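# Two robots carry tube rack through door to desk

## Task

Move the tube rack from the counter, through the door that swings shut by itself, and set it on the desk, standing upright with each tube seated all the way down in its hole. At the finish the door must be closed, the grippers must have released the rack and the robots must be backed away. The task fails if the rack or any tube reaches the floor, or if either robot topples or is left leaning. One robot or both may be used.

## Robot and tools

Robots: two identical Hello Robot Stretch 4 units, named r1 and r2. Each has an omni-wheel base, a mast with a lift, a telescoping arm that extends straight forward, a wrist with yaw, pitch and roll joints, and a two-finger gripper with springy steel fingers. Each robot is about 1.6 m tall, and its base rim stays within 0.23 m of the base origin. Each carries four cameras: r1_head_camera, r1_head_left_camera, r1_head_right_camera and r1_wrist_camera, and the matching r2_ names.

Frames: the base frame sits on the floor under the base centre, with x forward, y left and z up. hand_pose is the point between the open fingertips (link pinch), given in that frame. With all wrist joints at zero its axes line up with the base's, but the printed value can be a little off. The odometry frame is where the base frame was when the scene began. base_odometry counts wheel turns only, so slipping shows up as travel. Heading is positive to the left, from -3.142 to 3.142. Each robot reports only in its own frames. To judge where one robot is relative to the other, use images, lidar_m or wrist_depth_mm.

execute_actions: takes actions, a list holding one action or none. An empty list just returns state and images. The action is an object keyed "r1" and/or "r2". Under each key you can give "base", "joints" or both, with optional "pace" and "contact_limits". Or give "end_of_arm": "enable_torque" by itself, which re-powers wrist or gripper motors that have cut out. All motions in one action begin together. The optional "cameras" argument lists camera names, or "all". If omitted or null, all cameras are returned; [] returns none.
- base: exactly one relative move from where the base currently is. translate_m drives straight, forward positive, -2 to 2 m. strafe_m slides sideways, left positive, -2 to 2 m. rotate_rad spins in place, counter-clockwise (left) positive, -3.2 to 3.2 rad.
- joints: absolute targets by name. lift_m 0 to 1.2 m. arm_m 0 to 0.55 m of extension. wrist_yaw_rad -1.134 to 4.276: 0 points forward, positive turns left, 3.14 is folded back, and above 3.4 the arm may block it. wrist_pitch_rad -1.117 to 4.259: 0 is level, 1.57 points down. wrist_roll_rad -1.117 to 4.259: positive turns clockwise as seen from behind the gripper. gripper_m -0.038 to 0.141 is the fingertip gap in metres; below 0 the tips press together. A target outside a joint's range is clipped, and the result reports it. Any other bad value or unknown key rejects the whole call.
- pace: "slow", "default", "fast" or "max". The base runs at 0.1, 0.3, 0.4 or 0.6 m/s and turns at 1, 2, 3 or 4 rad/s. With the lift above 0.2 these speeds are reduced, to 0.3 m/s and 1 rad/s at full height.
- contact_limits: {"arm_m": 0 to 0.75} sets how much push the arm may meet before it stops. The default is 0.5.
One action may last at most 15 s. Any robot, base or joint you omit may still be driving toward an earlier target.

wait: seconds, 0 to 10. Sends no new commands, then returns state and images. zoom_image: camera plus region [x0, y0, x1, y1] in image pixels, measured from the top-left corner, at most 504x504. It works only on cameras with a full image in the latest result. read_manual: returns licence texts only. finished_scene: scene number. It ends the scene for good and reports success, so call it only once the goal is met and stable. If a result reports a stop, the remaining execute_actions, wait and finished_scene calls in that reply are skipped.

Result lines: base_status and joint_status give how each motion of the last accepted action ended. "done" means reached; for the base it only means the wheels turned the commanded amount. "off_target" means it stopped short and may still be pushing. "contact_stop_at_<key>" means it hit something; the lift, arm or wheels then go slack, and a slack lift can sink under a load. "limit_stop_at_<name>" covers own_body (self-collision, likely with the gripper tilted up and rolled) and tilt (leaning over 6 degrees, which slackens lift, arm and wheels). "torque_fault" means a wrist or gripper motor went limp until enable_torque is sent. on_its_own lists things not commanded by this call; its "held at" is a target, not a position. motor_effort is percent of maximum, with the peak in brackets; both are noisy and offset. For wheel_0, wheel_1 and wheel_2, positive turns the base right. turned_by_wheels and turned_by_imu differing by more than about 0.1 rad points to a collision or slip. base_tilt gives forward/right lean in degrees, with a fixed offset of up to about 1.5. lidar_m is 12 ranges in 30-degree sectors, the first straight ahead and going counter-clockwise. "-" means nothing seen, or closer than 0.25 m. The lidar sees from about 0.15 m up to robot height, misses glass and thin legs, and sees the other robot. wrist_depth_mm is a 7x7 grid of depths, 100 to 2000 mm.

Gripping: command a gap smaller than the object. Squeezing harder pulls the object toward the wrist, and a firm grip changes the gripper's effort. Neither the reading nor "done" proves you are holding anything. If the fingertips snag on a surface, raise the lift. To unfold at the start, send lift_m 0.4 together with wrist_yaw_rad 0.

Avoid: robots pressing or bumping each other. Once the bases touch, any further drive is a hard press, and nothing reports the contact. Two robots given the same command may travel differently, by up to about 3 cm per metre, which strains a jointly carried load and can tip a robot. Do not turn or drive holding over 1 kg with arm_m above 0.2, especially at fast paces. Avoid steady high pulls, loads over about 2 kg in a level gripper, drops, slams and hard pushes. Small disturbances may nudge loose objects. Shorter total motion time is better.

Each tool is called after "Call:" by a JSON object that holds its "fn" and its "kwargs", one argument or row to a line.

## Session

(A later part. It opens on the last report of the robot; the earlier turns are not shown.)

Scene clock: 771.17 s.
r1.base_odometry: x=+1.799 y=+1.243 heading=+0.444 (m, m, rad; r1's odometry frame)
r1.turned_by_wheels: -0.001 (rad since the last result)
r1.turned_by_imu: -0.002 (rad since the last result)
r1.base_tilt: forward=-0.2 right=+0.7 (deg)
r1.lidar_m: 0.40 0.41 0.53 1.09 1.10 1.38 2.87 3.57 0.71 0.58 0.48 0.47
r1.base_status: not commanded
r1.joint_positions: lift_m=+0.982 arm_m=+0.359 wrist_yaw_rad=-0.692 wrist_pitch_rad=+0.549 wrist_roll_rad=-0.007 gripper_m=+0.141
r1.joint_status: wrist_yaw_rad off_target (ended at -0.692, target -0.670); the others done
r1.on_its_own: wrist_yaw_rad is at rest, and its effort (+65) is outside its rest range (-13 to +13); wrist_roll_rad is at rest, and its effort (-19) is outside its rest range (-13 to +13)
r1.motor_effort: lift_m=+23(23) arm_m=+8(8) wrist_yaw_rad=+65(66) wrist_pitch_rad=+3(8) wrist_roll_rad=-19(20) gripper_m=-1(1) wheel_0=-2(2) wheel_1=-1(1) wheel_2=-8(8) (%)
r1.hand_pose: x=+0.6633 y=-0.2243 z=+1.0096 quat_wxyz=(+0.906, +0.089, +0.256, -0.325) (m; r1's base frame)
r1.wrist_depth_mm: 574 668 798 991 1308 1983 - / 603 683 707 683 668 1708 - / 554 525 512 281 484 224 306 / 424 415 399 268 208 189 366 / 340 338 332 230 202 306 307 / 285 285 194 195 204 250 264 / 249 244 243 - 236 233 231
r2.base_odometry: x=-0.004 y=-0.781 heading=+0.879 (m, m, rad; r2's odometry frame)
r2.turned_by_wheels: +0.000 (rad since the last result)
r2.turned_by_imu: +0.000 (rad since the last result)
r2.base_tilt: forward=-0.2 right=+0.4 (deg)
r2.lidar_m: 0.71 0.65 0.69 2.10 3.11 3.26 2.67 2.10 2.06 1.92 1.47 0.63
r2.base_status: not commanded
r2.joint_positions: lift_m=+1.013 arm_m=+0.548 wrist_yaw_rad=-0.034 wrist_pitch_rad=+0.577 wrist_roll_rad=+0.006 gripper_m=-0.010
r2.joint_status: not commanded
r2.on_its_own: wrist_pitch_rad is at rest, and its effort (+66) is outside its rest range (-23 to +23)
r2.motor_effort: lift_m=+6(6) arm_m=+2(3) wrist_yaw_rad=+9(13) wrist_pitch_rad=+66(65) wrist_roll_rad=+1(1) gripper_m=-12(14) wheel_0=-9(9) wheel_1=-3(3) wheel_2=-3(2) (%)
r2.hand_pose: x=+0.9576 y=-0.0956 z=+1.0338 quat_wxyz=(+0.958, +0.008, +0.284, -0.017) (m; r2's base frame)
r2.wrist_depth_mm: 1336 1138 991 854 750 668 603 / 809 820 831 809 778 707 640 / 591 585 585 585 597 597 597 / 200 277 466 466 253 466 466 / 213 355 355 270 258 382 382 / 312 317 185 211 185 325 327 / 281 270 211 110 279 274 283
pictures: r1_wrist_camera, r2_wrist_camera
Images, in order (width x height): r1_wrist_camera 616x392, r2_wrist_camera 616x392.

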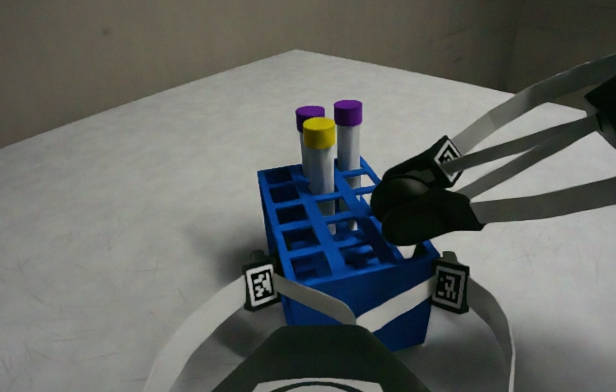

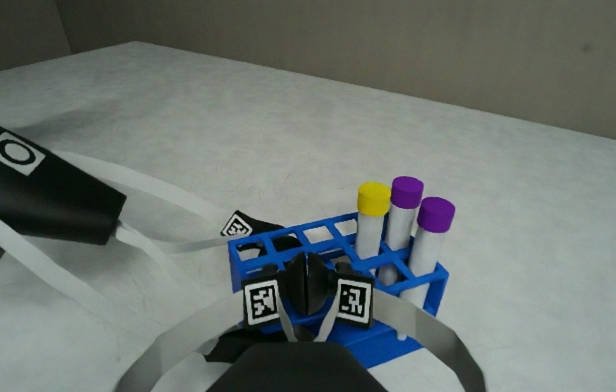

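Call:
{"fn": "execute_actions", "kwargs": {
  "actions": [
    {"r1":{"joints":{"wrist_yaw_rad":-0.83,"wrist_pitch_rad":0.47,"lift_m":0.966,"gripper_m":0.141},"pace":"slow"}}
  ],
  "cameras": ["r2_wrist_camera","r1_wrist_camera"]
}}

Scene clock: 774.27 s.
r1.base_odometry: x=+1.800 y=+1.243 heading=+0.445 (m, m, rad; r1's odometry frame)
r1.turned_by_wheels: +0.001 (rad since the last result)
r1.turned_by_imu: +0.000 (rad since the last result)
r1.base_tilt: forward=-0.1 right=+0.6 (deg)
r1.lidar_m: 0.41 0.42 0.52 1.09 1.10 1.38 2.90 3.57 0.68 0.58 0.49 0.46
r1.base_status: not commanded
r1.joint_positions: lift_m=+0.966 arm_m=+0.359 wrist_yaw_rad=-0.828 wrist_pitch_rad=+0.478 wrist_roll_rad=-0.010 gripper_m=+0.141
r1.joint_status: all done
r1.on_its_own: wrist_pitch_rad is at rest, and its effort (-24) is outside its rest range (-23 to +23)
r1.motor_effort: lift_m=+18(21) arm_m=+8(8) wrist_yaw_rad=-3(61) wrist_pitch_rad=-24(40) wrist_roll_rad=-12(21) gripper_m=-2(2) wheel_0=+1(2) wheel_1=-1(1) wheel_2=-2(8) (%)
r1.hand_pose: x=+0.6384 y=-0.2478 z=+1.0119 quat_wxyz=(+0.890, +0.091, +0.218, -0.390) (m; r1's base frame)
r1.wrist_depth_mm: 609 715 904 1160 1618 - - / 634 741 842 831 1661 242 179 / 615 580 564 281 243 466 488 / 442 433 407 260 198 359 375 / 351 345 324 231 214 324 315 / 289 286 200 195 211 267 264 / 247 242 247 - 240 229 229
r2.base_odometry: x=-0.004 y=-0.781 heading=+0.879 (m, m, rad; r2's odometry frame)
r2.turned_by_wheels: +0.000 (rad since the last result)
r2.turned_by_imu: +0.001 (rad since the last result)
r2.base_tilt: forward=-0.3 right=+0.3 (deg)
r2.lidar_m: 0.70 0.66 0.69 2.10 3.14 3.25 2.69 2.09 2.05 1.89 1.48 0.64
r2.base_status: not commanded
r2.joint_positions: lift_m=+1.013 arm_m=+0.548 wrist_yaw_rad=-0.034 wrist_pitch_rad=+0.584 wrist_roll_rad=+0.006 gripper_m=-0.010
r2.joint_status: not commanded
r2.on_its_own: wrist_pitch_rad is at rest, and its effort (+46) is outside its rest range (-23 to +23)
r2.motor_effort: lift_m=+6(6) arm_m=+2(2) wrist_yaw_rad=+12(12) wrist_pitch_rad=+46(69) wrist_roll_rad=+1(0) gripper_m=-7(9) wheel_0=-8(9) wheel_1=-3(3) wheel_2=-3(2) (%)
r2.hand_pose: x=+0.9565 y=-0.0955 z=+1.0321 quat_wxyz=(+0.957, +0.008, +0.288, -0.017) (m; r2's base frame)
r2.wrist_depth_mm: 1308 1138 1008 866 759 668 609 / 788 788 778 778 778 707 640 / 580 574 574 580 574 580 574 / 209 421 459 455 247 455 452 / 203 351 297 273 256 375 377 / 309 320 186 202 185 322 320 / 277 265 211 110 276 272 278
pictures: r1_wrist_camera, r2_wrist_camera
Images, in order (width x height): r1_wrist_camera 616x392, r2_wrist_camera 616x392.

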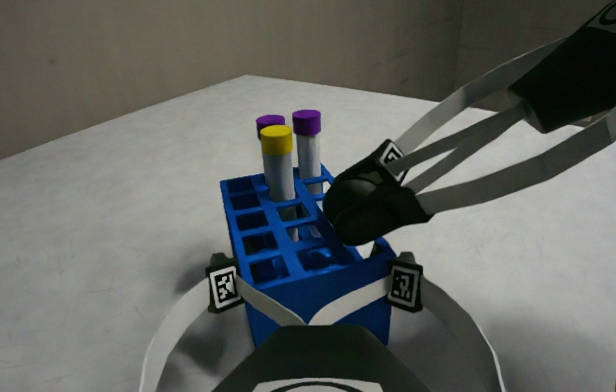

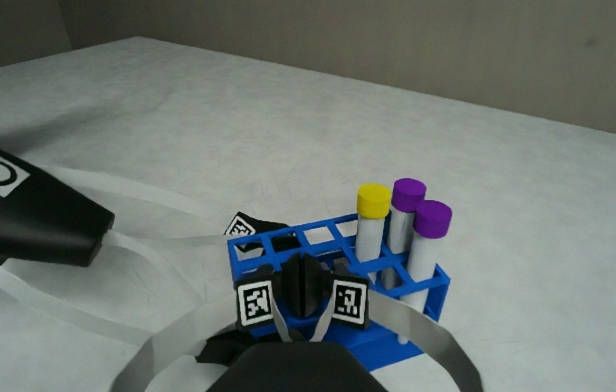

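Call:
{"fn": "execute_actions", "kwargs": {
  "actions": [
    {"r1":{"joints":{"wrist_pitch_rad":0.57,"lift_m":0.992,"arm_m":0.371},"base":{"strafe_m":-0.013},"pace":"slow"}}
  ],
  "cameras": []
}}

Call:
{"fn": "execute_actions", "kwargs": {
  "actions": [
    {"r1":{"joints":{"wrist_pitch_rad":0.67,"lift_m":1.017,"arm_m":0.384},"base":{"strafe_m":-0.014},"pace":"slow"}}
  ],
  "cameras": ["r2_wrist_camera","r1_wrist_camera"]
}}

Scene clock: 779.40 s.
r1.base_odometry: x=+1.805 y=+1.232 heading=+0.445 (m, m, rad; r1's odometry frame)
r1.turned_by_wheels: +0.000 (rad since the last result)
r1.turned_by_imu: -0.002 (rad since the last result)
r1.base_tilt: forward=-0.1 right=+0.6 (deg)
r1.lidar_m: 0.41 0.42 0.52 1.09 1.10 1.39 2.95 3.57 0.72 0.59 0.47 0.47
r1.base_status: done
r1.joint_positions: lift_m=+0.991 arm_m=+0.370 wrist_yaw_rad=-0.830 wrist_pitch_rad=+0.575 wrist_roll_rad=-0.010 gripper_m=+0.141
r1.joint_status: all done
r1.motor_effort: lift_m=+29(27) arm_m=+8(10) wrist_yaw_rad=+4(2) wrist_pitch_rad=-17(48) wrist_roll_rad=-13(15) gripper_m=+2(1) wheel_0=+5(9) wheel_1=-2(7) wheel_2=+0(0) (%)
r1.hand_pose: x=+0.6392 y=-0.2376 z=+1.0126 quat_wxyz=(+0.878, +0.110, +0.261, -0.385) (m; r1's base frame)
r1.wrist_depth_mm: 615 723 866 1182 1756 - - / 634 691 676 640 627 544 176 / 525 512 492 281 235 421 418 / 415 410 366 256 196 343 342 / 338 338 310 221 211 312 307 / 286 286 200 194 210 267 265 / 252 247 251 - 244 234 233
r2.base_odometry: x=-0.004 y=-0.781 heading=+0.879 (m, m, rad; r2's odometry frame)
r2.turned_by_wheels: +0.000 (rad since the last result)
r2.turned_by_imu: +0.002 (rad since the last result)
r2.base_tilt: forward=-0.2 right=+0.4 (deg)
r2.lidar_m: 0.71 0.64 0.68 2.10 3.11 3.27 2.66 2.09 2.05 1.90 1.47 0.63
r2.base_status: not commanded
r2.joint_positions: lift_m=+1.013 arm_m=+0.548 wrist_yaw_rad=-0.035 wrist_pitch_rad=+0.583 wrist_roll_rad=+0.006 gripper_m=-0.010
r2.joint_status: not commanded
r2.on_its_own: wrist_pitch_rad is at rest, and its effort (+47) is outside its rest range (-23 to +23)
r2.motor_effort: lift_m=+7(7) arm_m=+2(2) wrist_yaw_rad=+13(13) wrist_pitch_rad=+47(48) wrist_roll_rad=+1(1) gripper_m=-14(7) wheel_0=-8(8) wheel_1=-3(2) wheel_2=-3(3) (%)
r2.hand_pose: x=+0.9565 y=-0.0958 z=+1.0322 quat_wxyz=(+0.958, +0.008, +0.288, -0.018) (m; r2's base frame)
r2.wrist_depth_mm: 1308 1138 1008 854 759 683 603 / 788 798 798 788 768 699 640 / 554 580 580 585 585 580 580 / 192 421 439 459 251 462 459 / 196 353 357 265 256 377 377 / 310 322 185 202 185 324 322 / 278 265 206 110 276 272 279
pictures: none
No camera images: the call's "cameras" was empty. Leave "cameras" out to get every camera's image.

Scene clock: 780.40 s.
r1.base_odometry: x=+1.811 y=+1.219 heading=+0.446 (m, m, rad; r1's odometry frame)
r1.turned_by_wheels: +0.001 (rad since the last result)
r1.turned_by_imu: +0.000 (rad since the last result)
r1.base_tilt: forward=-0.1 right=+0.6 (deg)
r1.lidar_m: 0.41 0.41 0.52 1.11 1.13 1.42 2.97 3.57 0.69 0.56 0.47 0.45
r1.base_status: done
r1.joint_positions: lift_m=+1.016 arm_m=+0.382 wrist_yaw_rad=-0.832 wrist_pitch_rad=+0.674 wrist_roll_rad=-0.010 gripper_m=+0.141
r1.joint_status: all done
r1.motor_effort: lift_m=+28(29) arm_m=+9(10) wrist_yaw_rad=+11(9) wrist_pitch_rad=-11(40) wrist_roll_rad=-11(18) gripper_m=+0(0) wheel_0=+8(7) wheel_1=-1(7) wheel_2=+1(1) (%)
r1.hand_pose: x=+0.6404 y=-0.2256 z=+1.0147 quat_wxyz=(+0.864, +0.129, +0.304, -0.380) (m; r1's base frame)
r1.wrist_depth_mm: 609 707 750 715 1537 - - / 603 585 564 554 544 480 198 / 480 466 449 279 230 394 389 / 394 387 314 250 209 353 353 / 330 329 317 222 205 303 304 / 287 286 200 195 198 264 267 / 257 253 256 - 249 240 240
r2.base_odometry: x=-0.004 y=-0.781 heading=+0.879 (m, m, rad; r2's odometry frame)
r2.turned_by_wheels: +0.000 (rad since the last result)
r2.turned_by_imu: +0.000 (rad since the last result)
r2.base_tilt: forward=-0.3 right=+0.2 (deg)
r2.lidar_m: 0.72 0.63 0.65 2.07 3.11 3.27 2.70 2.08 2.03 1.91 1.47 0.65
r2.base_status: not commanded
r2.joint_positions: lift_m=+1.013 arm_m=+0.548 wrist_yaw_rad=-0.037 wrist_pitch_rad=+0.580 wrist_roll_rad=+0.006 gripper_m=-0.010
r2.joint_status: not commanded
r2.on_its_own: wrist_yaw_rad is at rest, and its effort (+18) is outside its rest range (-13 to +13); wrist_pitch_rad is at rest, and its effort (+56) is outside its rest range (-23 to +23)
r2.motor_effort: lift_m=+7(6) arm_m=+2(2) wrist_yaw_rad=+18(19) wrist_pitch_rad=+56(56) wrist_roll_rad=+1(1) gripper_m=-9(14) wheel_0=-8(8) wheel_1=-3(2) wheel_2=-5(5) (%)
r2.hand_pose: x=+0.9568 y=-0.0963 z=+1.0330 quat_wxyz=(+0.958, +0.008, +0.286, -0.019) (m; r2's base frame)
r2.wrist_depth_mm: 1336 1118 991 842 759 668 609 / 798 809 798 809 788 699 640 / 192 591 591 591 591 591 597 / 182 260 445 462 256 466 466 / 357 368 277 266 257 384 382 / 314 315 185 207 185 327 324 / 282 267 204 110 277 273 282
pictures: r1_wrist_camera, r2_wrist_camera
Images, in order (width x height): r1_wrist_camera 616x392, r2_wrist_camera 616x392.

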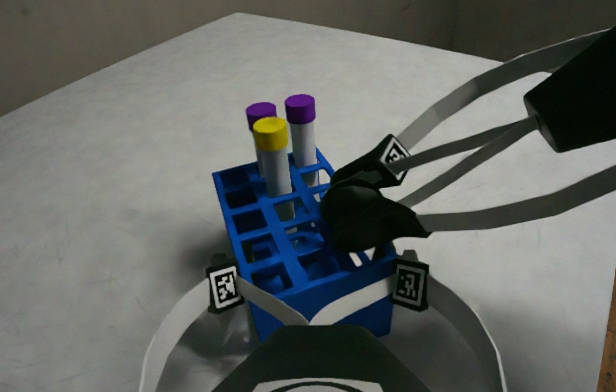

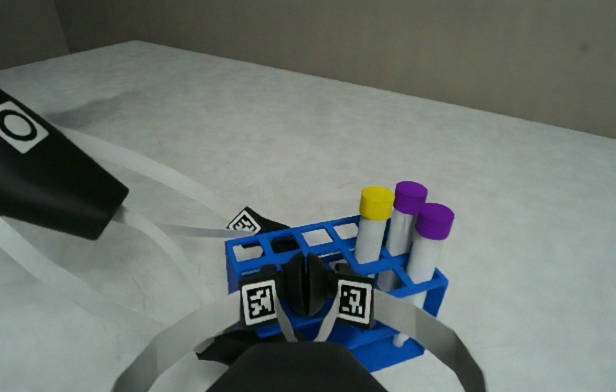

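Working without high efforts. Continue.

Call:
{"fn": "execute_actions", "kwargs": {
  "actions": [
    {"r1":{"joints":{"wrist_pitch_rad":0.77,"lift_m":1.039,"arm_m":0.397},"base":{"strafe_m":-0.016},"pace":"slow"}}
  ],
  "cameras": []
}}

Call:
{"fn": "execute_actions", "kwargs": {
  "actions": [
    {"r1":{"joints":{"wrist_pitch_rad":0.87,"lift_m":1.059,"arm_m":0.412},"base":{"strafe_m":-0.018},"pace":"slow"}}
  ],
  "cameras": ["r2_wrist_camera","r1_wrist_camera"]
}}

Scene clock: 783.00 s.
r1.base_odometry: x=+1.818 y=+1.205 heading=+0.446 (m, m, rad; r1's odometry frame)
r1.turned_by_wheels: +0.000 (rad since the last result)
r1.turned_by_imu: -0.001 (rad since the last result)
r1.base_tilt: forward=-0.2 right=+0.6 (deg)
r1.lidar_m: 0.41 0.41 0.52 1.12 1.15 1.43 3.03 3.55 0.67 0.56 0.45 0.44
r1.base_status: done
r1.joint_positions: lift_m=+1.039 arm_m=+0.396 wrist_yaw_rad=-0.830 wrist_pitch_rad=+0.772 wrist_roll_rad=-0.014 gripper_m=+0.141
r1.joint_status: all done
r1.motor_effort: lift_m=+26(29) arm_m=+8(7) wrist_yaw_rad=+4(10) wrist_pitch_rad=-6(32) wrist_roll_rad=+0(14) gripper_m=+3(2) wheel_0=+1(9) wheel_1=-3(7) wheel_2=+0(2) (%)
r1.hand_pose: x=+0.6415 y=-0.2115 z=+1.0155 quat_wxyz=(+0.849, +0.146, +0.347, -0.371) (m; r1's base frame)
r1.wrist_depth_mm: 597 640 603 591 580 591 - / 530 512 500 492 477 473 433 / 436 433 418 256 404 389 168 / 373 368 307 248 215 330 340 / 324 322 304 224 191 290 290 / 287 279 231 196 233 264 270 / 260 257 259 - 252 247 246
r2.base_odometry: x=-0.004 y=-0.781 heading=+0.879 (m, m, rad; r2's odometry frame)
r2.turned_by_wheels: +0.000 (rad since the last result)
r2.turned_by_imu: +0.001 (rad since the last result)
r2.base_tilt: forward=-0.3 right=+0.4 (deg)
r2.lidar_m: 0.72 0.61 0.65 2.10 3.13 3.26 2.68 2.10 2.04 1.88 1.48 0.64
r2.base_status: not commanded
r2.joint_positions: lift_m=+1.013 arm_m=+0.548 wrist_yaw_rad=-0.032 wrist_pitch_rad=+0.587 wrist_roll_rad=+0.006 gripper_m=-0.010
r2.joint_status: not commanded
r2.on_its_own: wrist_pitch_rad is at rest, and its effort (+38) is outside its rest range (-23 to +23)
r2.motor_effort: lift_m=+8(8) arm_m=+2(2) wrist_yaw_rad=+6(19) wrist_pitch_rad=+38(56) wrist_roll_rad=+1(0) gripper_m=-11(8) wheel_0=-6(8) wheel_1=-3(3) wheel_2=-4(5) (%)
r2.hand_pose: x=+0.9563 y=-0.0951 z=+1.0313 quat_wxyz=(+0.957, +0.007, +0.289, -0.016) (m; r2's base frame)
r2.wrist_depth_mm: 1308 1118 976 842 759 668 615 / 172 768 768 778 768 699 647 / 163 227 569 569 569 569 569 / 169 208 436 430 243 449 452 / 349 373 351 265 248 373 370 / 317 301 187 203 185 317 317 / 276 263 182 110 270 270 276
pictures: none
No camera images: the call's "cameras" was empty. Leave "cameras" out to get every camera's image.

Scene clock: 784.07 s.
r1.base_odometry: x=+1.825 y=+1.189 heading=+0.446 (m, m, rad; r1's odometry frame)
r1.turned_by_wheels: +0.000 (rad since the last result)
r1.turned_by_imu: +0.000 (rad since the last result)
r1.base_tilt: forward=-0.2 right=+0.7 (deg)
r1.lidar_m: 0.41 0.43 0.53 1.14 1.17 1.46 3.08 3.57 0.62 0.54 0.44 0.44
r1.base_status: done
r1.joint_positions: lift_m=+1.059 arm_m=+0.410 wrist_yaw_rad=-0.831 wrist_pitch_rad=+0.875 wrist_roll_rad=-0.014 gripper_m=+0.141
r1.joint_status: all done
r1.motor_effort: lift_m=+27(29) arm_m=+8(6) wrist_yaw_rad=+8(8) wrist_pitch_rad=-14(16) wrist_roll_rad=-1(2) gripper_m=+0(1) wheel_0=+4(6) wheel_1=-4(6) wheel_2=+0(1) (%)
r1.hand_pose: x=+0.6414 y=-0.1956 z=+1.0153 quat_wxyz=(+0.830, +0.165, +0.390, -0.363) (m; r1's base frame)
r1.wrist_depth_mm: 544 530 521 504 492 484 488 / 462 455 442 433 427 421 394 / 402 397 379 263 375 364 353 / 355 351 301 246 213 314 320 / 317 314 300 224 189 297 297 / 289 281 236 200 224 262 268 / 264 262 262 - 257 251 251
r2.base_odometry: x=-0.004 y=-0.781 heading=+0.879 (m, m, rad; r2's odometry frame)
r2.turned_by_wheels: +0.000 (rad since the last result)
r2.turned_by_imu: +0.000 (rad since the last result)
r2.base_tilt: forward=-0.3 right=+0.3 (deg)
r2.lidar_m: 0.72 0.59 0.62 2.12 3.13 3.26 2.67 2.10 2.05 1.89 1.45 0.64
r2.base_status: not commanded
r2.joint_positions: lift_m=+1.013 arm_m=+0.548 wrist_yaw_rad=-0.032 wrist_pitch_rad=+0.587 wrist_roll_rad=+0.006 gripper_m=-0.010
r2.joint_status: not commanded
r2.on_its_own: wrist_pitch_rad is at rest, and its effort (+38) is outside its rest range (-23 to +23)
r2.motor_effort: lift_m=+8(8) arm_m=+2(1) wrist_yaw_rad=+6(5) wrist_pitch_rad=+38(38) wrist_roll_rad=+0(1) gripper_m=-8(7) wheel_0=-6(6) wheel_1=-3(3) wheel_2=-4(4) (%)
r2.hand_pose: x=+0.9563 y=-0.0951 z=+1.0313 quat_wxyz=(+0.957, +0.007, +0.289, -0.016) (m; r2's base frame)
r2.wrist_depth_mm: 160 1138 991 866 750 668 609 / 153 778 768 768 778 707 647 / 153 185 574 564 569 569 569 / 418 206 433 433 244 449 449 / 362 359 351 260 248 373 370 / 317 300 186 202 185 317 317 / 276 265 173 110 270 268 278
pictures: r1_wrist_camera, r2_wrist_camera
Images, in order (width x height): r1_wrist_camera 616x392, r2_wrist_camera 616x392.

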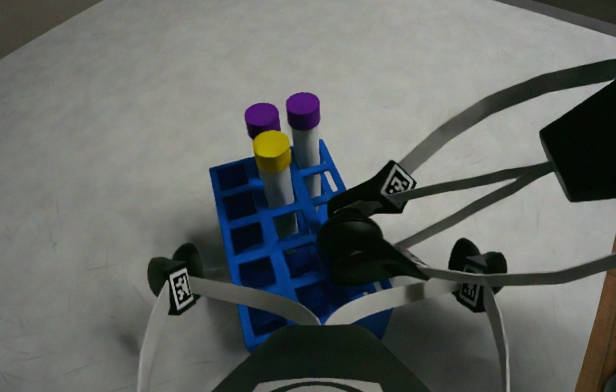

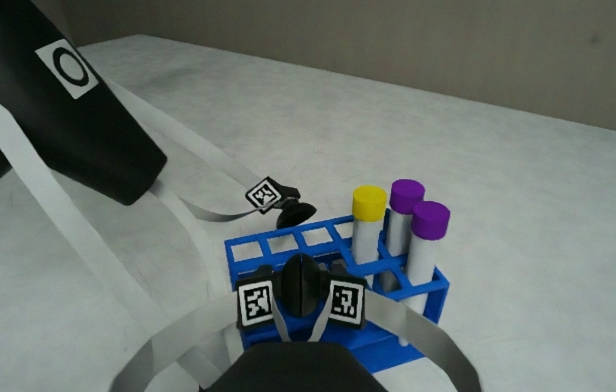

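Call:
{"fn": "execute_actions", "kwargs": {
  "actions": [
    {"r2":{"joints":{"lift_m":1.14},"pace":"slow"}}
  ],
  "cameras": ["r2_wrist_camera","r1_wrist_camera"]
}}

Call:
{"fn": "execute_actions", "kwargs": {
  "actions": [
    {"r2":{"joints":{"arm_m":0.05}}}
  ],
  "cameras": []
}}

Call:
{"fn": "execute_actions", "kwargs": {
  "actions": [
    {"r1":{"joints":{"lift_m":1.16},"pace":"slow"},"r2":{"base":{"translate_m":-0.5}}}
  ],
  "cameras": ["r1_wrist_camera","r1_head_right_camera"]
}}

Scene clock: 787.90 s.
r1.base_odometry: x=+1.826 y=+1.189 heading=+0.446 (m, m, rad; r1's odometry frame)
r1.turned_by_wheels: +0.000 (rad since the last result)
r1.turned_by_imu: -0.002 (rad since the last result)
r1.base_tilt: forward=-0.2 right=+0.6 (deg)
r1.lidar_m: 0.41 0.43 0.52 1.14 1.18 1.47 3.06 3.54 0.62 0.52 0.44 0.42
r1.base_status: not commanded
r1.joint_positions: lift_m=+1.059 arm_m=+0.411 wrist_yaw_rad=-0.831 wrist_pitch_rad=+0.872 wrist_roll_rad=-0.014 gripper_m=+0.141
r1.joint_status: not commanded
r1.motor_effort: lift_m=+27(27) arm_m=+8(8) wrist_yaw_rad=+4(7) wrist_pitch_rad=-8(15) wrist_roll_rad=+0(1) gripper_m=+0(1) wheel_0=+3(4) wheel_1=-4(4) wheel_2=+0(0) (%)
r1.hand_pose: x=+0.6421 y=-0.1960 z=+1.0159 quat_wxyz=(+0.831, +0.165, +0.389, -0.363) (m; r1's base frame)
r1.wrist_depth_mm: 559 535 517 496 102 - - / 477 455 449 424 - - 410 / 404 399 389 245 362 373 368 / 357 355 309 246 336 332 329 / 322 317 301 253 298 293 296 / 289 281 236 208 221 266 270 / 266 263 264 - 254 252 249
r2.base_odometry: x=-0.004 y=-0.781 heading=+0.879 (m, m, rad; r2's odometry frame)
r2.turned_by_wheels: +0.000 (rad since the last result)
r2.turned_by_imu: +0.002 (rad since the last result)
r2.base_tilt: forward=-0.2 right=+0.3 (deg)
r2.lidar_m: 0.71 0.59 0.61 2.09 3.09 3.28 2.65 2.08 2.06 1.91 1.46 0.64
r2.base_status: not commanded
r2.joint_positions: lift_m=+1.140 arm_m=+0.548 wrist_yaw_rad=-0.031 wrist_pitch_rad=+0.602 wrist_roll_rad=+0.006 gripper_m=-0.010
r2.joint_status: all done
r2.motor_effort: lift_m=+23(23) arm_m=+2(2) wrist_yaw_rad=+0(4) wrist_pitch_rad=-6(38) wrist_roll_rad=+1(1) gripper_m=-9(13) wheel_0=-4(6) wheel_1=-2(2) wheel_2=-4(4) (%)
r2.hand_pose: x=+0.9540 y=-0.0946 z=+1.1545 quat_wxyz=(+0.955, +0.007, +0.296, -0.015) (m; r2's base frame)
r2.wrist_depth_mm: 236 1205 1008 866 768 691 615 / 234 1042 1025 931 831 723 647 / 162 723 788 798 798 759 691 / 172 640 640 640 640 640 640 / 198 227 530 530 535 535 530 / 226 222 187 204 184 455 455 / 402 218 389 110 315 389 402
pictures: r1_wrist_camera, r2_wrist_camera
Images, in order (width x height): r1_wrist_camera 616x392, r2_wrist_camera 616x392.

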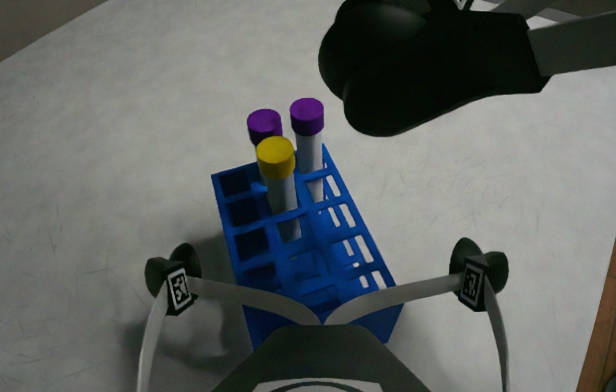

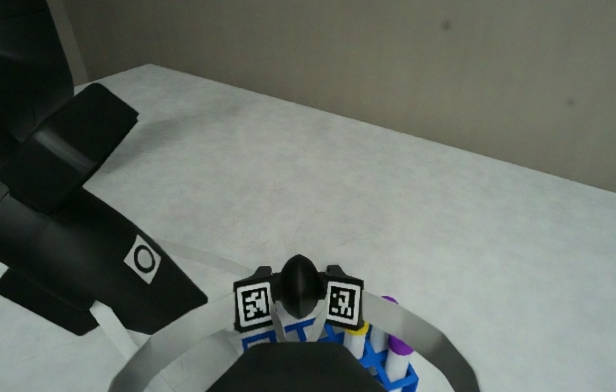

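Scene clock: 790.43 s.
r1.base_odometry: x=+1.826 y=+1.189 heading=+0.446 (m, m, rad; r1's odometry frame)
r1.turned_by_wheels: +0.000 (rad since the last result)
r1.turned_by_imu: -0.001 (rad since the last result)
r1.base_tilt: forward=-0.1 right=+0.6 (deg)
r1.lidar_m: 0.42 0.43 0.54 1.15 1.16 1.46 3.07 3.58 0.64 0.61 0.55 0.49
r1.base_status: not commanded
r1.joint_positions: lift_m=+1.059 arm_m=+0.411 wrist_yaw_rad=-0.831 wrist_pitch_rad=+0.872 wrist_roll_rad=-0.014 gripper_m=+0.141
r1.joint_status: not commanded
r1.motor_effort: lift_m=+27(27) arm_m=+8(8) wrist_yaw_rad=+5(4) wrist_pitch_rad=-6(6) wrist_roll_rad=+0(1) gripper_m=+0(0) wheel_0=+3(3) wheel_1=-4(4) wheel_2=+0(0) (%)
r1.hand_pose: x=+0.6421 y=-0.1960 z=+1.0159 quat_wxyz=(+0.831, +0.165, +0.389, -0.363) (m; r1's base frame)
r1.wrist_depth_mm: 559 535 512 500 492 488 488 / 477 462 449 442 430 427 418 / 407 397 389 248 377 373 368 / 357 351 310 247 340 330 329 / 322 317 301 253 300 293 297 / 287 282 236 208 222 264 271 / 264 260 263 - 255 252 251
r2.base_odometry: x=-0.004 y=-0.781 heading=+0.879 (m, m, rad; r2's odometry frame)
r2.turned_by_wheels: +0.000 (rad since the last result)
r2.turned_by_imu: +0.001 (rad since the last result)
r2.base_tilt: forward=-0.2 right=+0.3 (deg)
r2.lidar_m: 0.71 0.58 0.63 2.09 3.11 3.27 2.67 2.09 2.05 1.89 1.49 0.65
r2.base_status: not commanded
r2.joint_positions: lift_m=+1.140 arm_m=+0.051 wrist_yaw_rad=-0.030 wrist_pitch_rad=+0.602 wrist_roll_rad=+0.006 gripper_m=-0.010
r2.joint_status: all done
r2.motor_effort: lift_m=+23(23) arm_m=-4(4) wrist_yaw_rad=-1(0) wrist_pitch_rad=-6(7) wrist_roll_rad=+1(1) gripper_m=-11(12) wheel_0=-5(5) wheel_1=-2(3) wheel_2=-3(4) (%)
r2.hand_pose: x=+0.4566 y=-0.0945 z=+1.1544 quat_wxyz=(+0.955, +0.007, +0.297, -0.015) (m; r2's base frame)
r2.wrist_depth_mm: 1576 1756 621 1336 1182 1025 946 / 1098 1078 991 1078 1060 1042 976 / 1661 842 809 732 788 798 798 / 1863 - 707 640 647 627 647 / 1863 1863 1808 585 544 535 530 / 1661 1576 186 204 183 480 459 / 1397 1308 1397 110 1397 1397 1336
pictures: none
No camera images: the call's "cameras" was empty. Leave "cameras" out to get every camera's image.

Scene clock: 793.57 s.
r1.base_odometry: x=+1.826 y=+1.189 heading=+0.446 (m, m, rad; r1's odometry frame)
r1.turned_by_wheels: +0.000 (rad since the last result)
r1.turned_by_imu: -0.001 (rad since the last result)
r1.base_tilt: forward=-0.1 right=+0.6 (deg)
r1.lidar_m: 0.41 0.42 0.53 1.16 1.16 1.47 3.06 3.54 1.01 0.90 0.71 0.46
r1.base_status: not commanded
r1.joint_positions: lift_m=+1.160 arm_m=+0.411 wrist_yaw_rad=-0.830 wrist_pitch_rad=+0.872 wrist_roll_rad=-0.014 gripper_m=+0.141
r1.joint_status: all done
r1.motor_effort: lift_m=+26(26) arm_m=+8(8) wrist_yaw_rad=+4(5) wrist_pitch_rad=-5(8) wrist_roll_rad=-2(0) gripper_m=-2(1) wheel_0=+3(3) wheel_1=-4(4) wheel_2=+0(0) (%)
r1.hand_pose: x=+0.6422 y=-0.1960 z=+1.1169 quat_wxyz=(+0.831, +0.165, +0.389, -0.363) (m; r1's base frame)
r1.wrist_depth_mm: 603 707 715 699 1499 - - / 621 634 615 603 591 574 - / 554 544 535 525 517 508 504 / 488 484 477 466 462 449 455 / 436 430 424 338 418 402 415 / 392 387 375 306 366 362 1255 / 364 357 359 - 355 345 1205
r2.base_odometry: x=-0.323 y=-1.166 heading=+0.879 (m, m, rad; r2's odometry frame)
r2.turned_by_wheels: +0.000 (rad since the last result)
r2.turned_by_imu: +0.003 (rad since the last result)
r2.base_tilt: forward=-0.2 right=+0.4 (deg)
r2.lidar_m: 1.14 1.02 2.23 2.49 2.91 2.86 2.32 1.80 1.76 1.90 1.89 1.09
r2.base_status: done
r2.joint_positions: lift_m=+1.140 arm_m=+0.051 wrist_yaw_rad=-0.030 wrist_pitch_rad=+0.602 wrist_roll_rad=+0.006 gripper_m=-0.010
r2.joint_status: not commanded
r2.motor_effort: lift_m=+22(23) arm_m=-4(4) wrist_yaw_rad=-1(1) wrist_pitch_rad=-6(7) wrist_roll_rad=+1(1) gripper_m=-12(12) wheel_0=-1(6) wheel_1=-2(8) wheel_2=+0(8) (%)
r2.hand_pose: x=+0.4566 y=-0.0945 z=+1.1544 quat_wxyz=(+0.955, +0.007, +0.297, -0.015) (m; r2's base frame)
r2.wrist_depth_mm: 1756 1618 1537 1464 1499 1366 1255 / 1921 - 1205 1060 1042 1229 1336 / - - - - 1281 1537 1430 / 866 - - - 1983 1661 1499 / 1708 1863 1863 1921 1808 1808 1618 / 1576 1281 187 204 184 1618 1618 / 1397 1118 1397 110 1366 1366 1397
pictures: r1_head_right_camera, r1_wrist_camera
Images, in order (width x height): r1_head_right_camera 420x672, r1_wrist_camera 616x392.

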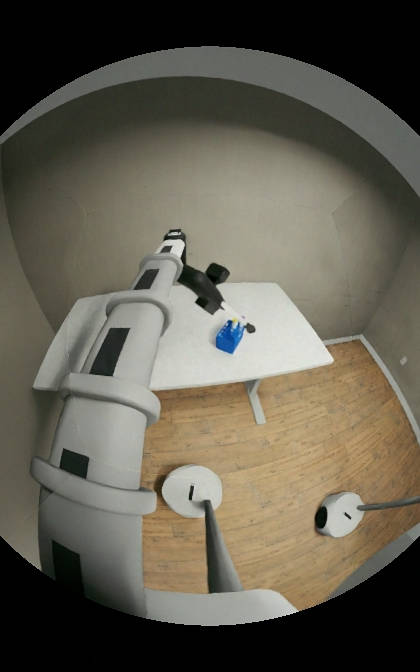

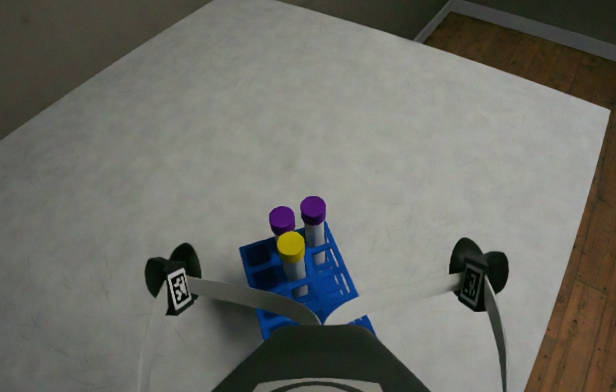

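Call:
{"fn": "execute_actions", "kwargs": {
  "actions": [
    {"r1":{"joints":{"lift_m":1.2},"pace":"slow"}}
  ],
  "cameras": []
}}

Call:
{"fn": "execute_actions", "kwargs": {
  "actions": [
    {"r1":{"joints":{"arm_m":0.05},"base":{"translate_m":-0.3}}}
  ],
  "cameras": ["r1_head_camera","r1_wrist_camera","r2_head_camera","r2_head_left_camera","r1_head_right_camera"]
}}

Call:
{"fn": "zoom_image", "kwargs": {
  "camera": "r1_head_camera",
  "region": [200,200,360,340]
}}

Scene clock: 796.80 s.
r1.base_odometry: x=+1.826 y=+1.189 heading=+0.446 (m, m, rad; r1's odometry frame)
r1.turned_by_wheels: +0.000 (rad since the last result)
r1.turned_by_imu: -0.001 (rad since the last result)
r1.base_tilt: forward=-0.1 right=+0.6 (deg)
r1.lidar_m: 0.41 0.43 0.53 1.15 1.17 1.47 3.05 3.56 1.03 0.89 0.70 0.46
r1.base_status: not commanded
r1.joint_positions: lift_m=+1.199 arm_m=+0.411 wrist_yaw_rad=-0.830 wrist_pitch_rad=+0.872 wrist_roll_rad=-0.014 gripper_m=+0.141
r1.joint_status: all done
joint sent to its limit — the command would take r1.lift_m past its upper limit, so that joint was sent only as far as its limit.
r1.motor_effort: lift_m=+26(27) arm_m=+8(8) wrist_yaw_rad=+5(6) wrist_pitch_rad=-6(6) wrist_roll_rad=+0(1) gripper_m=+0(0) wheel_0=+3(3) wheel_1=-4(4) wheel_2=+0(0) (%)
r1.hand_pose: x=+0.6422 y=-0.1960 z=+1.1559 quat_wxyz=(+0.831, +0.165, +0.389, -0.363) (m; r1's base frame)
r1.wrist_depth_mm: 609 732 798 759 1921 - - / 647 707 668 661 654 - - / 621 603 585 585 564 564 559 / 539 530 525 512 508 504 508 / 484 477 473 377 462 442 466 / 439 424 413 342 404 402 1308 / 397 392 397 - 389 382 1229
r2.base_odometry: x=-0.323 y=-1.166 heading=+0.879 (m, m, rad; r2's odometry frame)
r2.turned_by_wheels: +0.000 (rad since the last result)
r2.turned_by_imu: +0.001 (rad since the last result)
r2.base_tilt: forward=-0.2 right=+0.3 (deg)
r2.lidar_m: 1.14 1.01 2.23 2.52 2.91 2.86 2.29 1.79 1.76 1.89 1.89 1.09
r2.base_status: not commanded
r2.joint_positions: lift_m=+1.140 arm_m=+0.051 wrist_yaw_rad=-0.030 wrist_pitch_rad=+0.602 wrist_roll_rad=+0.006 gripper_m=-0.010
r2.joint_status: not commanded
r2.motor_effort: lift_m=+22(22) arm_m=-4(4) wrist_yaw_rad=-1(1) wrist_pitch_rad=-7(7) wrist_roll_rad=+0(1) gripper_m=-11(12) wheel_0=-1(1) wheel_1=-2(3) wheel_2=+0(0) (%)
r2.hand_pose: x=+0.4566 y=-0.0945 z=+1.1544 quat_wxyz=(+0.955, +0.007, +0.297, -0.015) (m; r2's base frame)
r2.wrist_depth_mm: 1863 1618 1618 1537 1464 1366 1229 / 1983 - 1205 1060 1060 1229 1366 / - - - - 1255 1576 1397 / 878 - - - 1921 1756 1499 / 1808 1921 1863 1808 1863 1808 1618 / 1576 1366 187 204 183 1576 1618 / 1366 1138 1430 110 1366 1366 1397
pictures: none
No camera images: the call's "cameras" was empty. Leave "cameras" out to get every camera's image.

Scene clock: 799.27 s.
r1.base_odometry: x=+1.555 y=+1.060 heading=+0.445 (m, m, rad; r1's odometry frame)
r1.turned_by_wheels: +0.000 (rad since the last result)
r1.turned_by_imu: +0.000 (rad since the last result)
r1.base_tilt: forward=-0.2 right=+0.6 (deg)
r1.lidar_m: 0.70 0.72 0.90 1.10 1.14 1.40 2.98 3.25 0.98 0.91 2.55 0.79
r1.base_status: done
r1.joint_positions: lift_m=+1.199 arm_m=+0.051 wrist_yaw_rad=-0.830 wrist_pitch_rad=+0.872 wrist_roll_rad=-0.014 gripper_m=+0.141
r1.joint_status: all done
r1.motor_effort: lift_m=+26(26) arm_m=-8(8) wrist_yaw_rad=+3(4) wrist_pitch_rad=-6(5) wrist_roll_rad=-1(0) gripper_m=+0(1) wheel_0=+0(5) wheel_1=-1(8) wheel_2=-1(6) (%)
r1.hand_pose: x=+0.2830 y=-0.1960 z=+1.1559 quat_wxyz=(+0.831, +0.165, +0.389, -0.363) (m; r1's base frame)
r1.wrist_depth_mm: 831 831 798 - - - - / 668 699 - - - - - / 609 1576 1983 1863 1863 1863 1808 / 1366 1708 1661 1661 1618 1618 1618 / 1499 1537 1537 1537 1537 1464 1366 / 1430 1397 1336 1366 1281 1281 1229 / 1308 1308 1336 - 1255 1255 1229
r2.base_odometry: x=-0.323 y=-1.166 heading=+0.879 (m, m, rad; r2's odometry frame)
r2.turned_by_wheels: +0.000 (rad since the last result)
r2.turned_by_imu: +0.001 (rad since the last result)
r2.base_tilt: forward=-0.2 right=+0.3 (deg)
r2.lidar_m: 1.14 0.94 1.00 2.49 2.90 2.86 2.29 1.80 1.76 1.87 1.88 1.10
r2.base_status: not commanded
r2.joint_positions: lift_m=+1.140 arm_m=+0.051 wrist_yaw_rad=-0.030 wrist_pitch_rad=+0.602 wrist_roll_rad=+0.006 gripper_m=-0.010
r2.joint_status: not commanded
r2.motor_effort: lift_m=+22(22) arm_m=-4(4) wrist_yaw_rad=+0(2) wrist_pitch_rad=-7(6) wrist_roll_rad=+1(1) gripper_m=-11(13) wheel_0=-1(1) wheel_1=-3(2) wheel_2=+0(0) (%)
r2.hand_pose: x=+0.4566 y=-0.0945 z=+1.1544 quat_wxyz=(+0.955, +0.007, +0.297, -0.015) (m; r2's base frame)
r2.wrist_depth_mm: 1756 1576 1618 1576 1499 1336 1281 / 1921 - 1229 1060 1060 1255 1308 / - - - - 1255 1537 1397 / - - - - - 1708 1537 / 1921 1863 1863 1863 1808 1756 1618 / 1576 1618 187 204 183 1618 1618 / 1182 1160 1430 110 1336 1366 1430
pictures: r1_head_camera, r1_head_right_camera, r1_wrist_camera, r2_head_camera, r2_head_left_camera
Images, in order (width x height): r1_head_camera 420x560, r1_head_right_camera 420x672, r1_wrist_camera 616x392, r2_head_camera 420x560, r2_head_left_camera 420x672.

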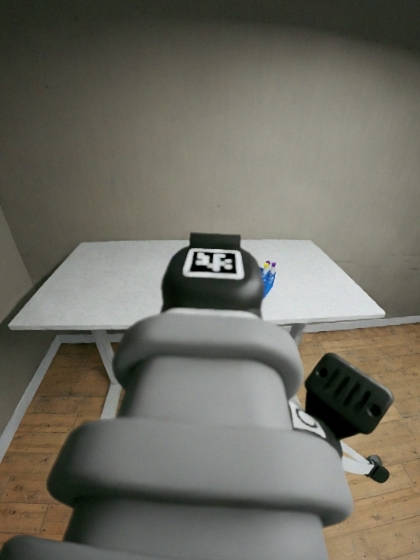

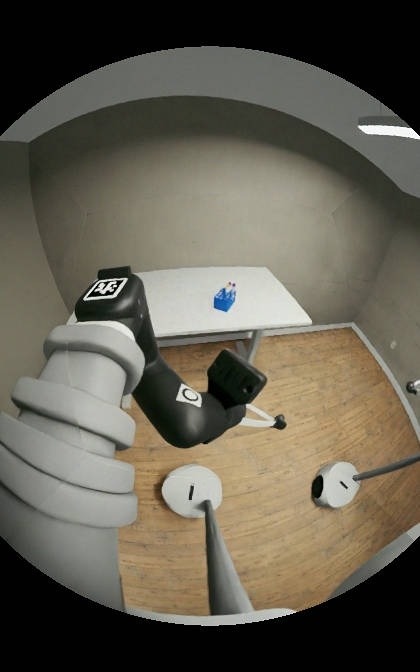

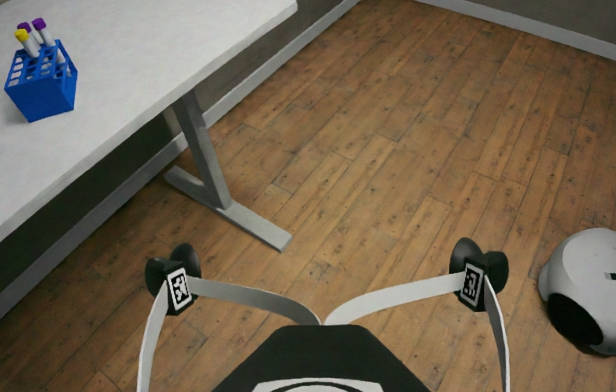

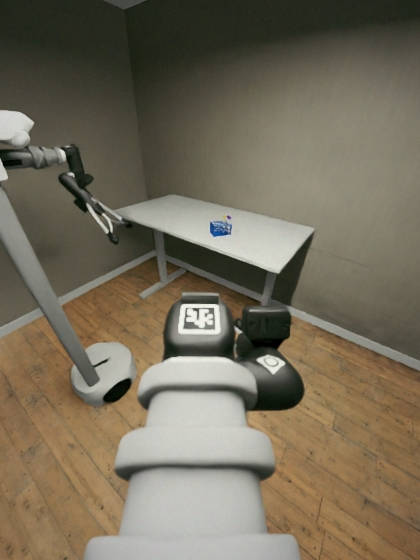

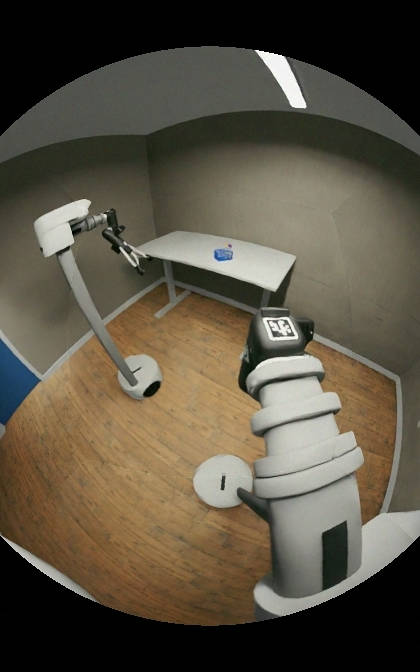

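Region (200, 200, 360, 340) of r1_head_camera's 420x560 image, scaled by 3.150, with more detail than that image has; it fills the top 441 rows of this view, and the rest is white.

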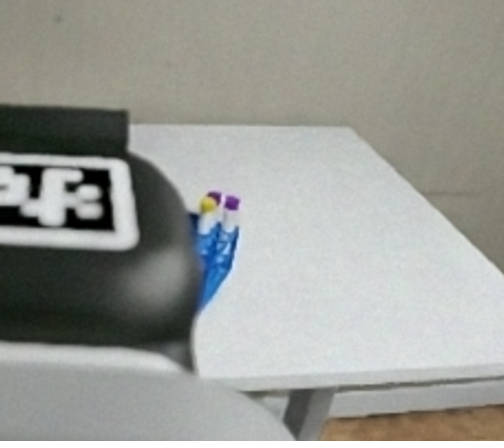

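Call:
{"fn": "zoom_image", "kwargs": {
  "camera": "r2_head_camera",
  "region": [190,200,255,250]
}}

Call:
{"fn": "zoom_image", "kwargs": {
  "camera": "r2_head_left_camera",
  "region": [0,300,160,480]
}}

Region (190, 200, 255, 250) of r2_head_camera's 420x560 image, scaled by 7.754, with more detail than that image has; it fills the top 388 rows of this view, and the rest is white.

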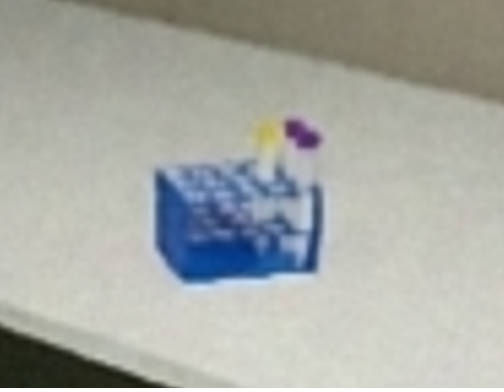

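Region (0, 300, 160, 480) of r2_head_left_camera's 420x672 image, scaled by 2.800, with more detail than that image has.

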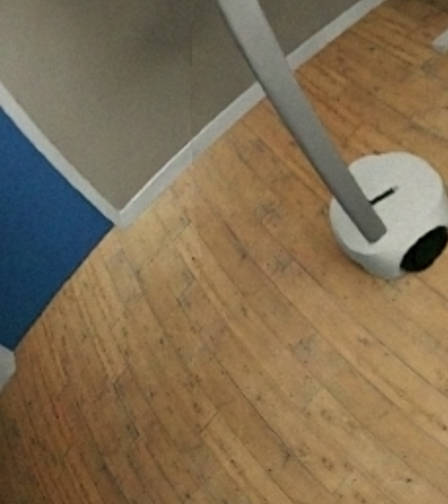

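Call:
{"fn": "finished_scene", "kwargs": {
  "scene": 2
}}

The scene is finished: the task was done.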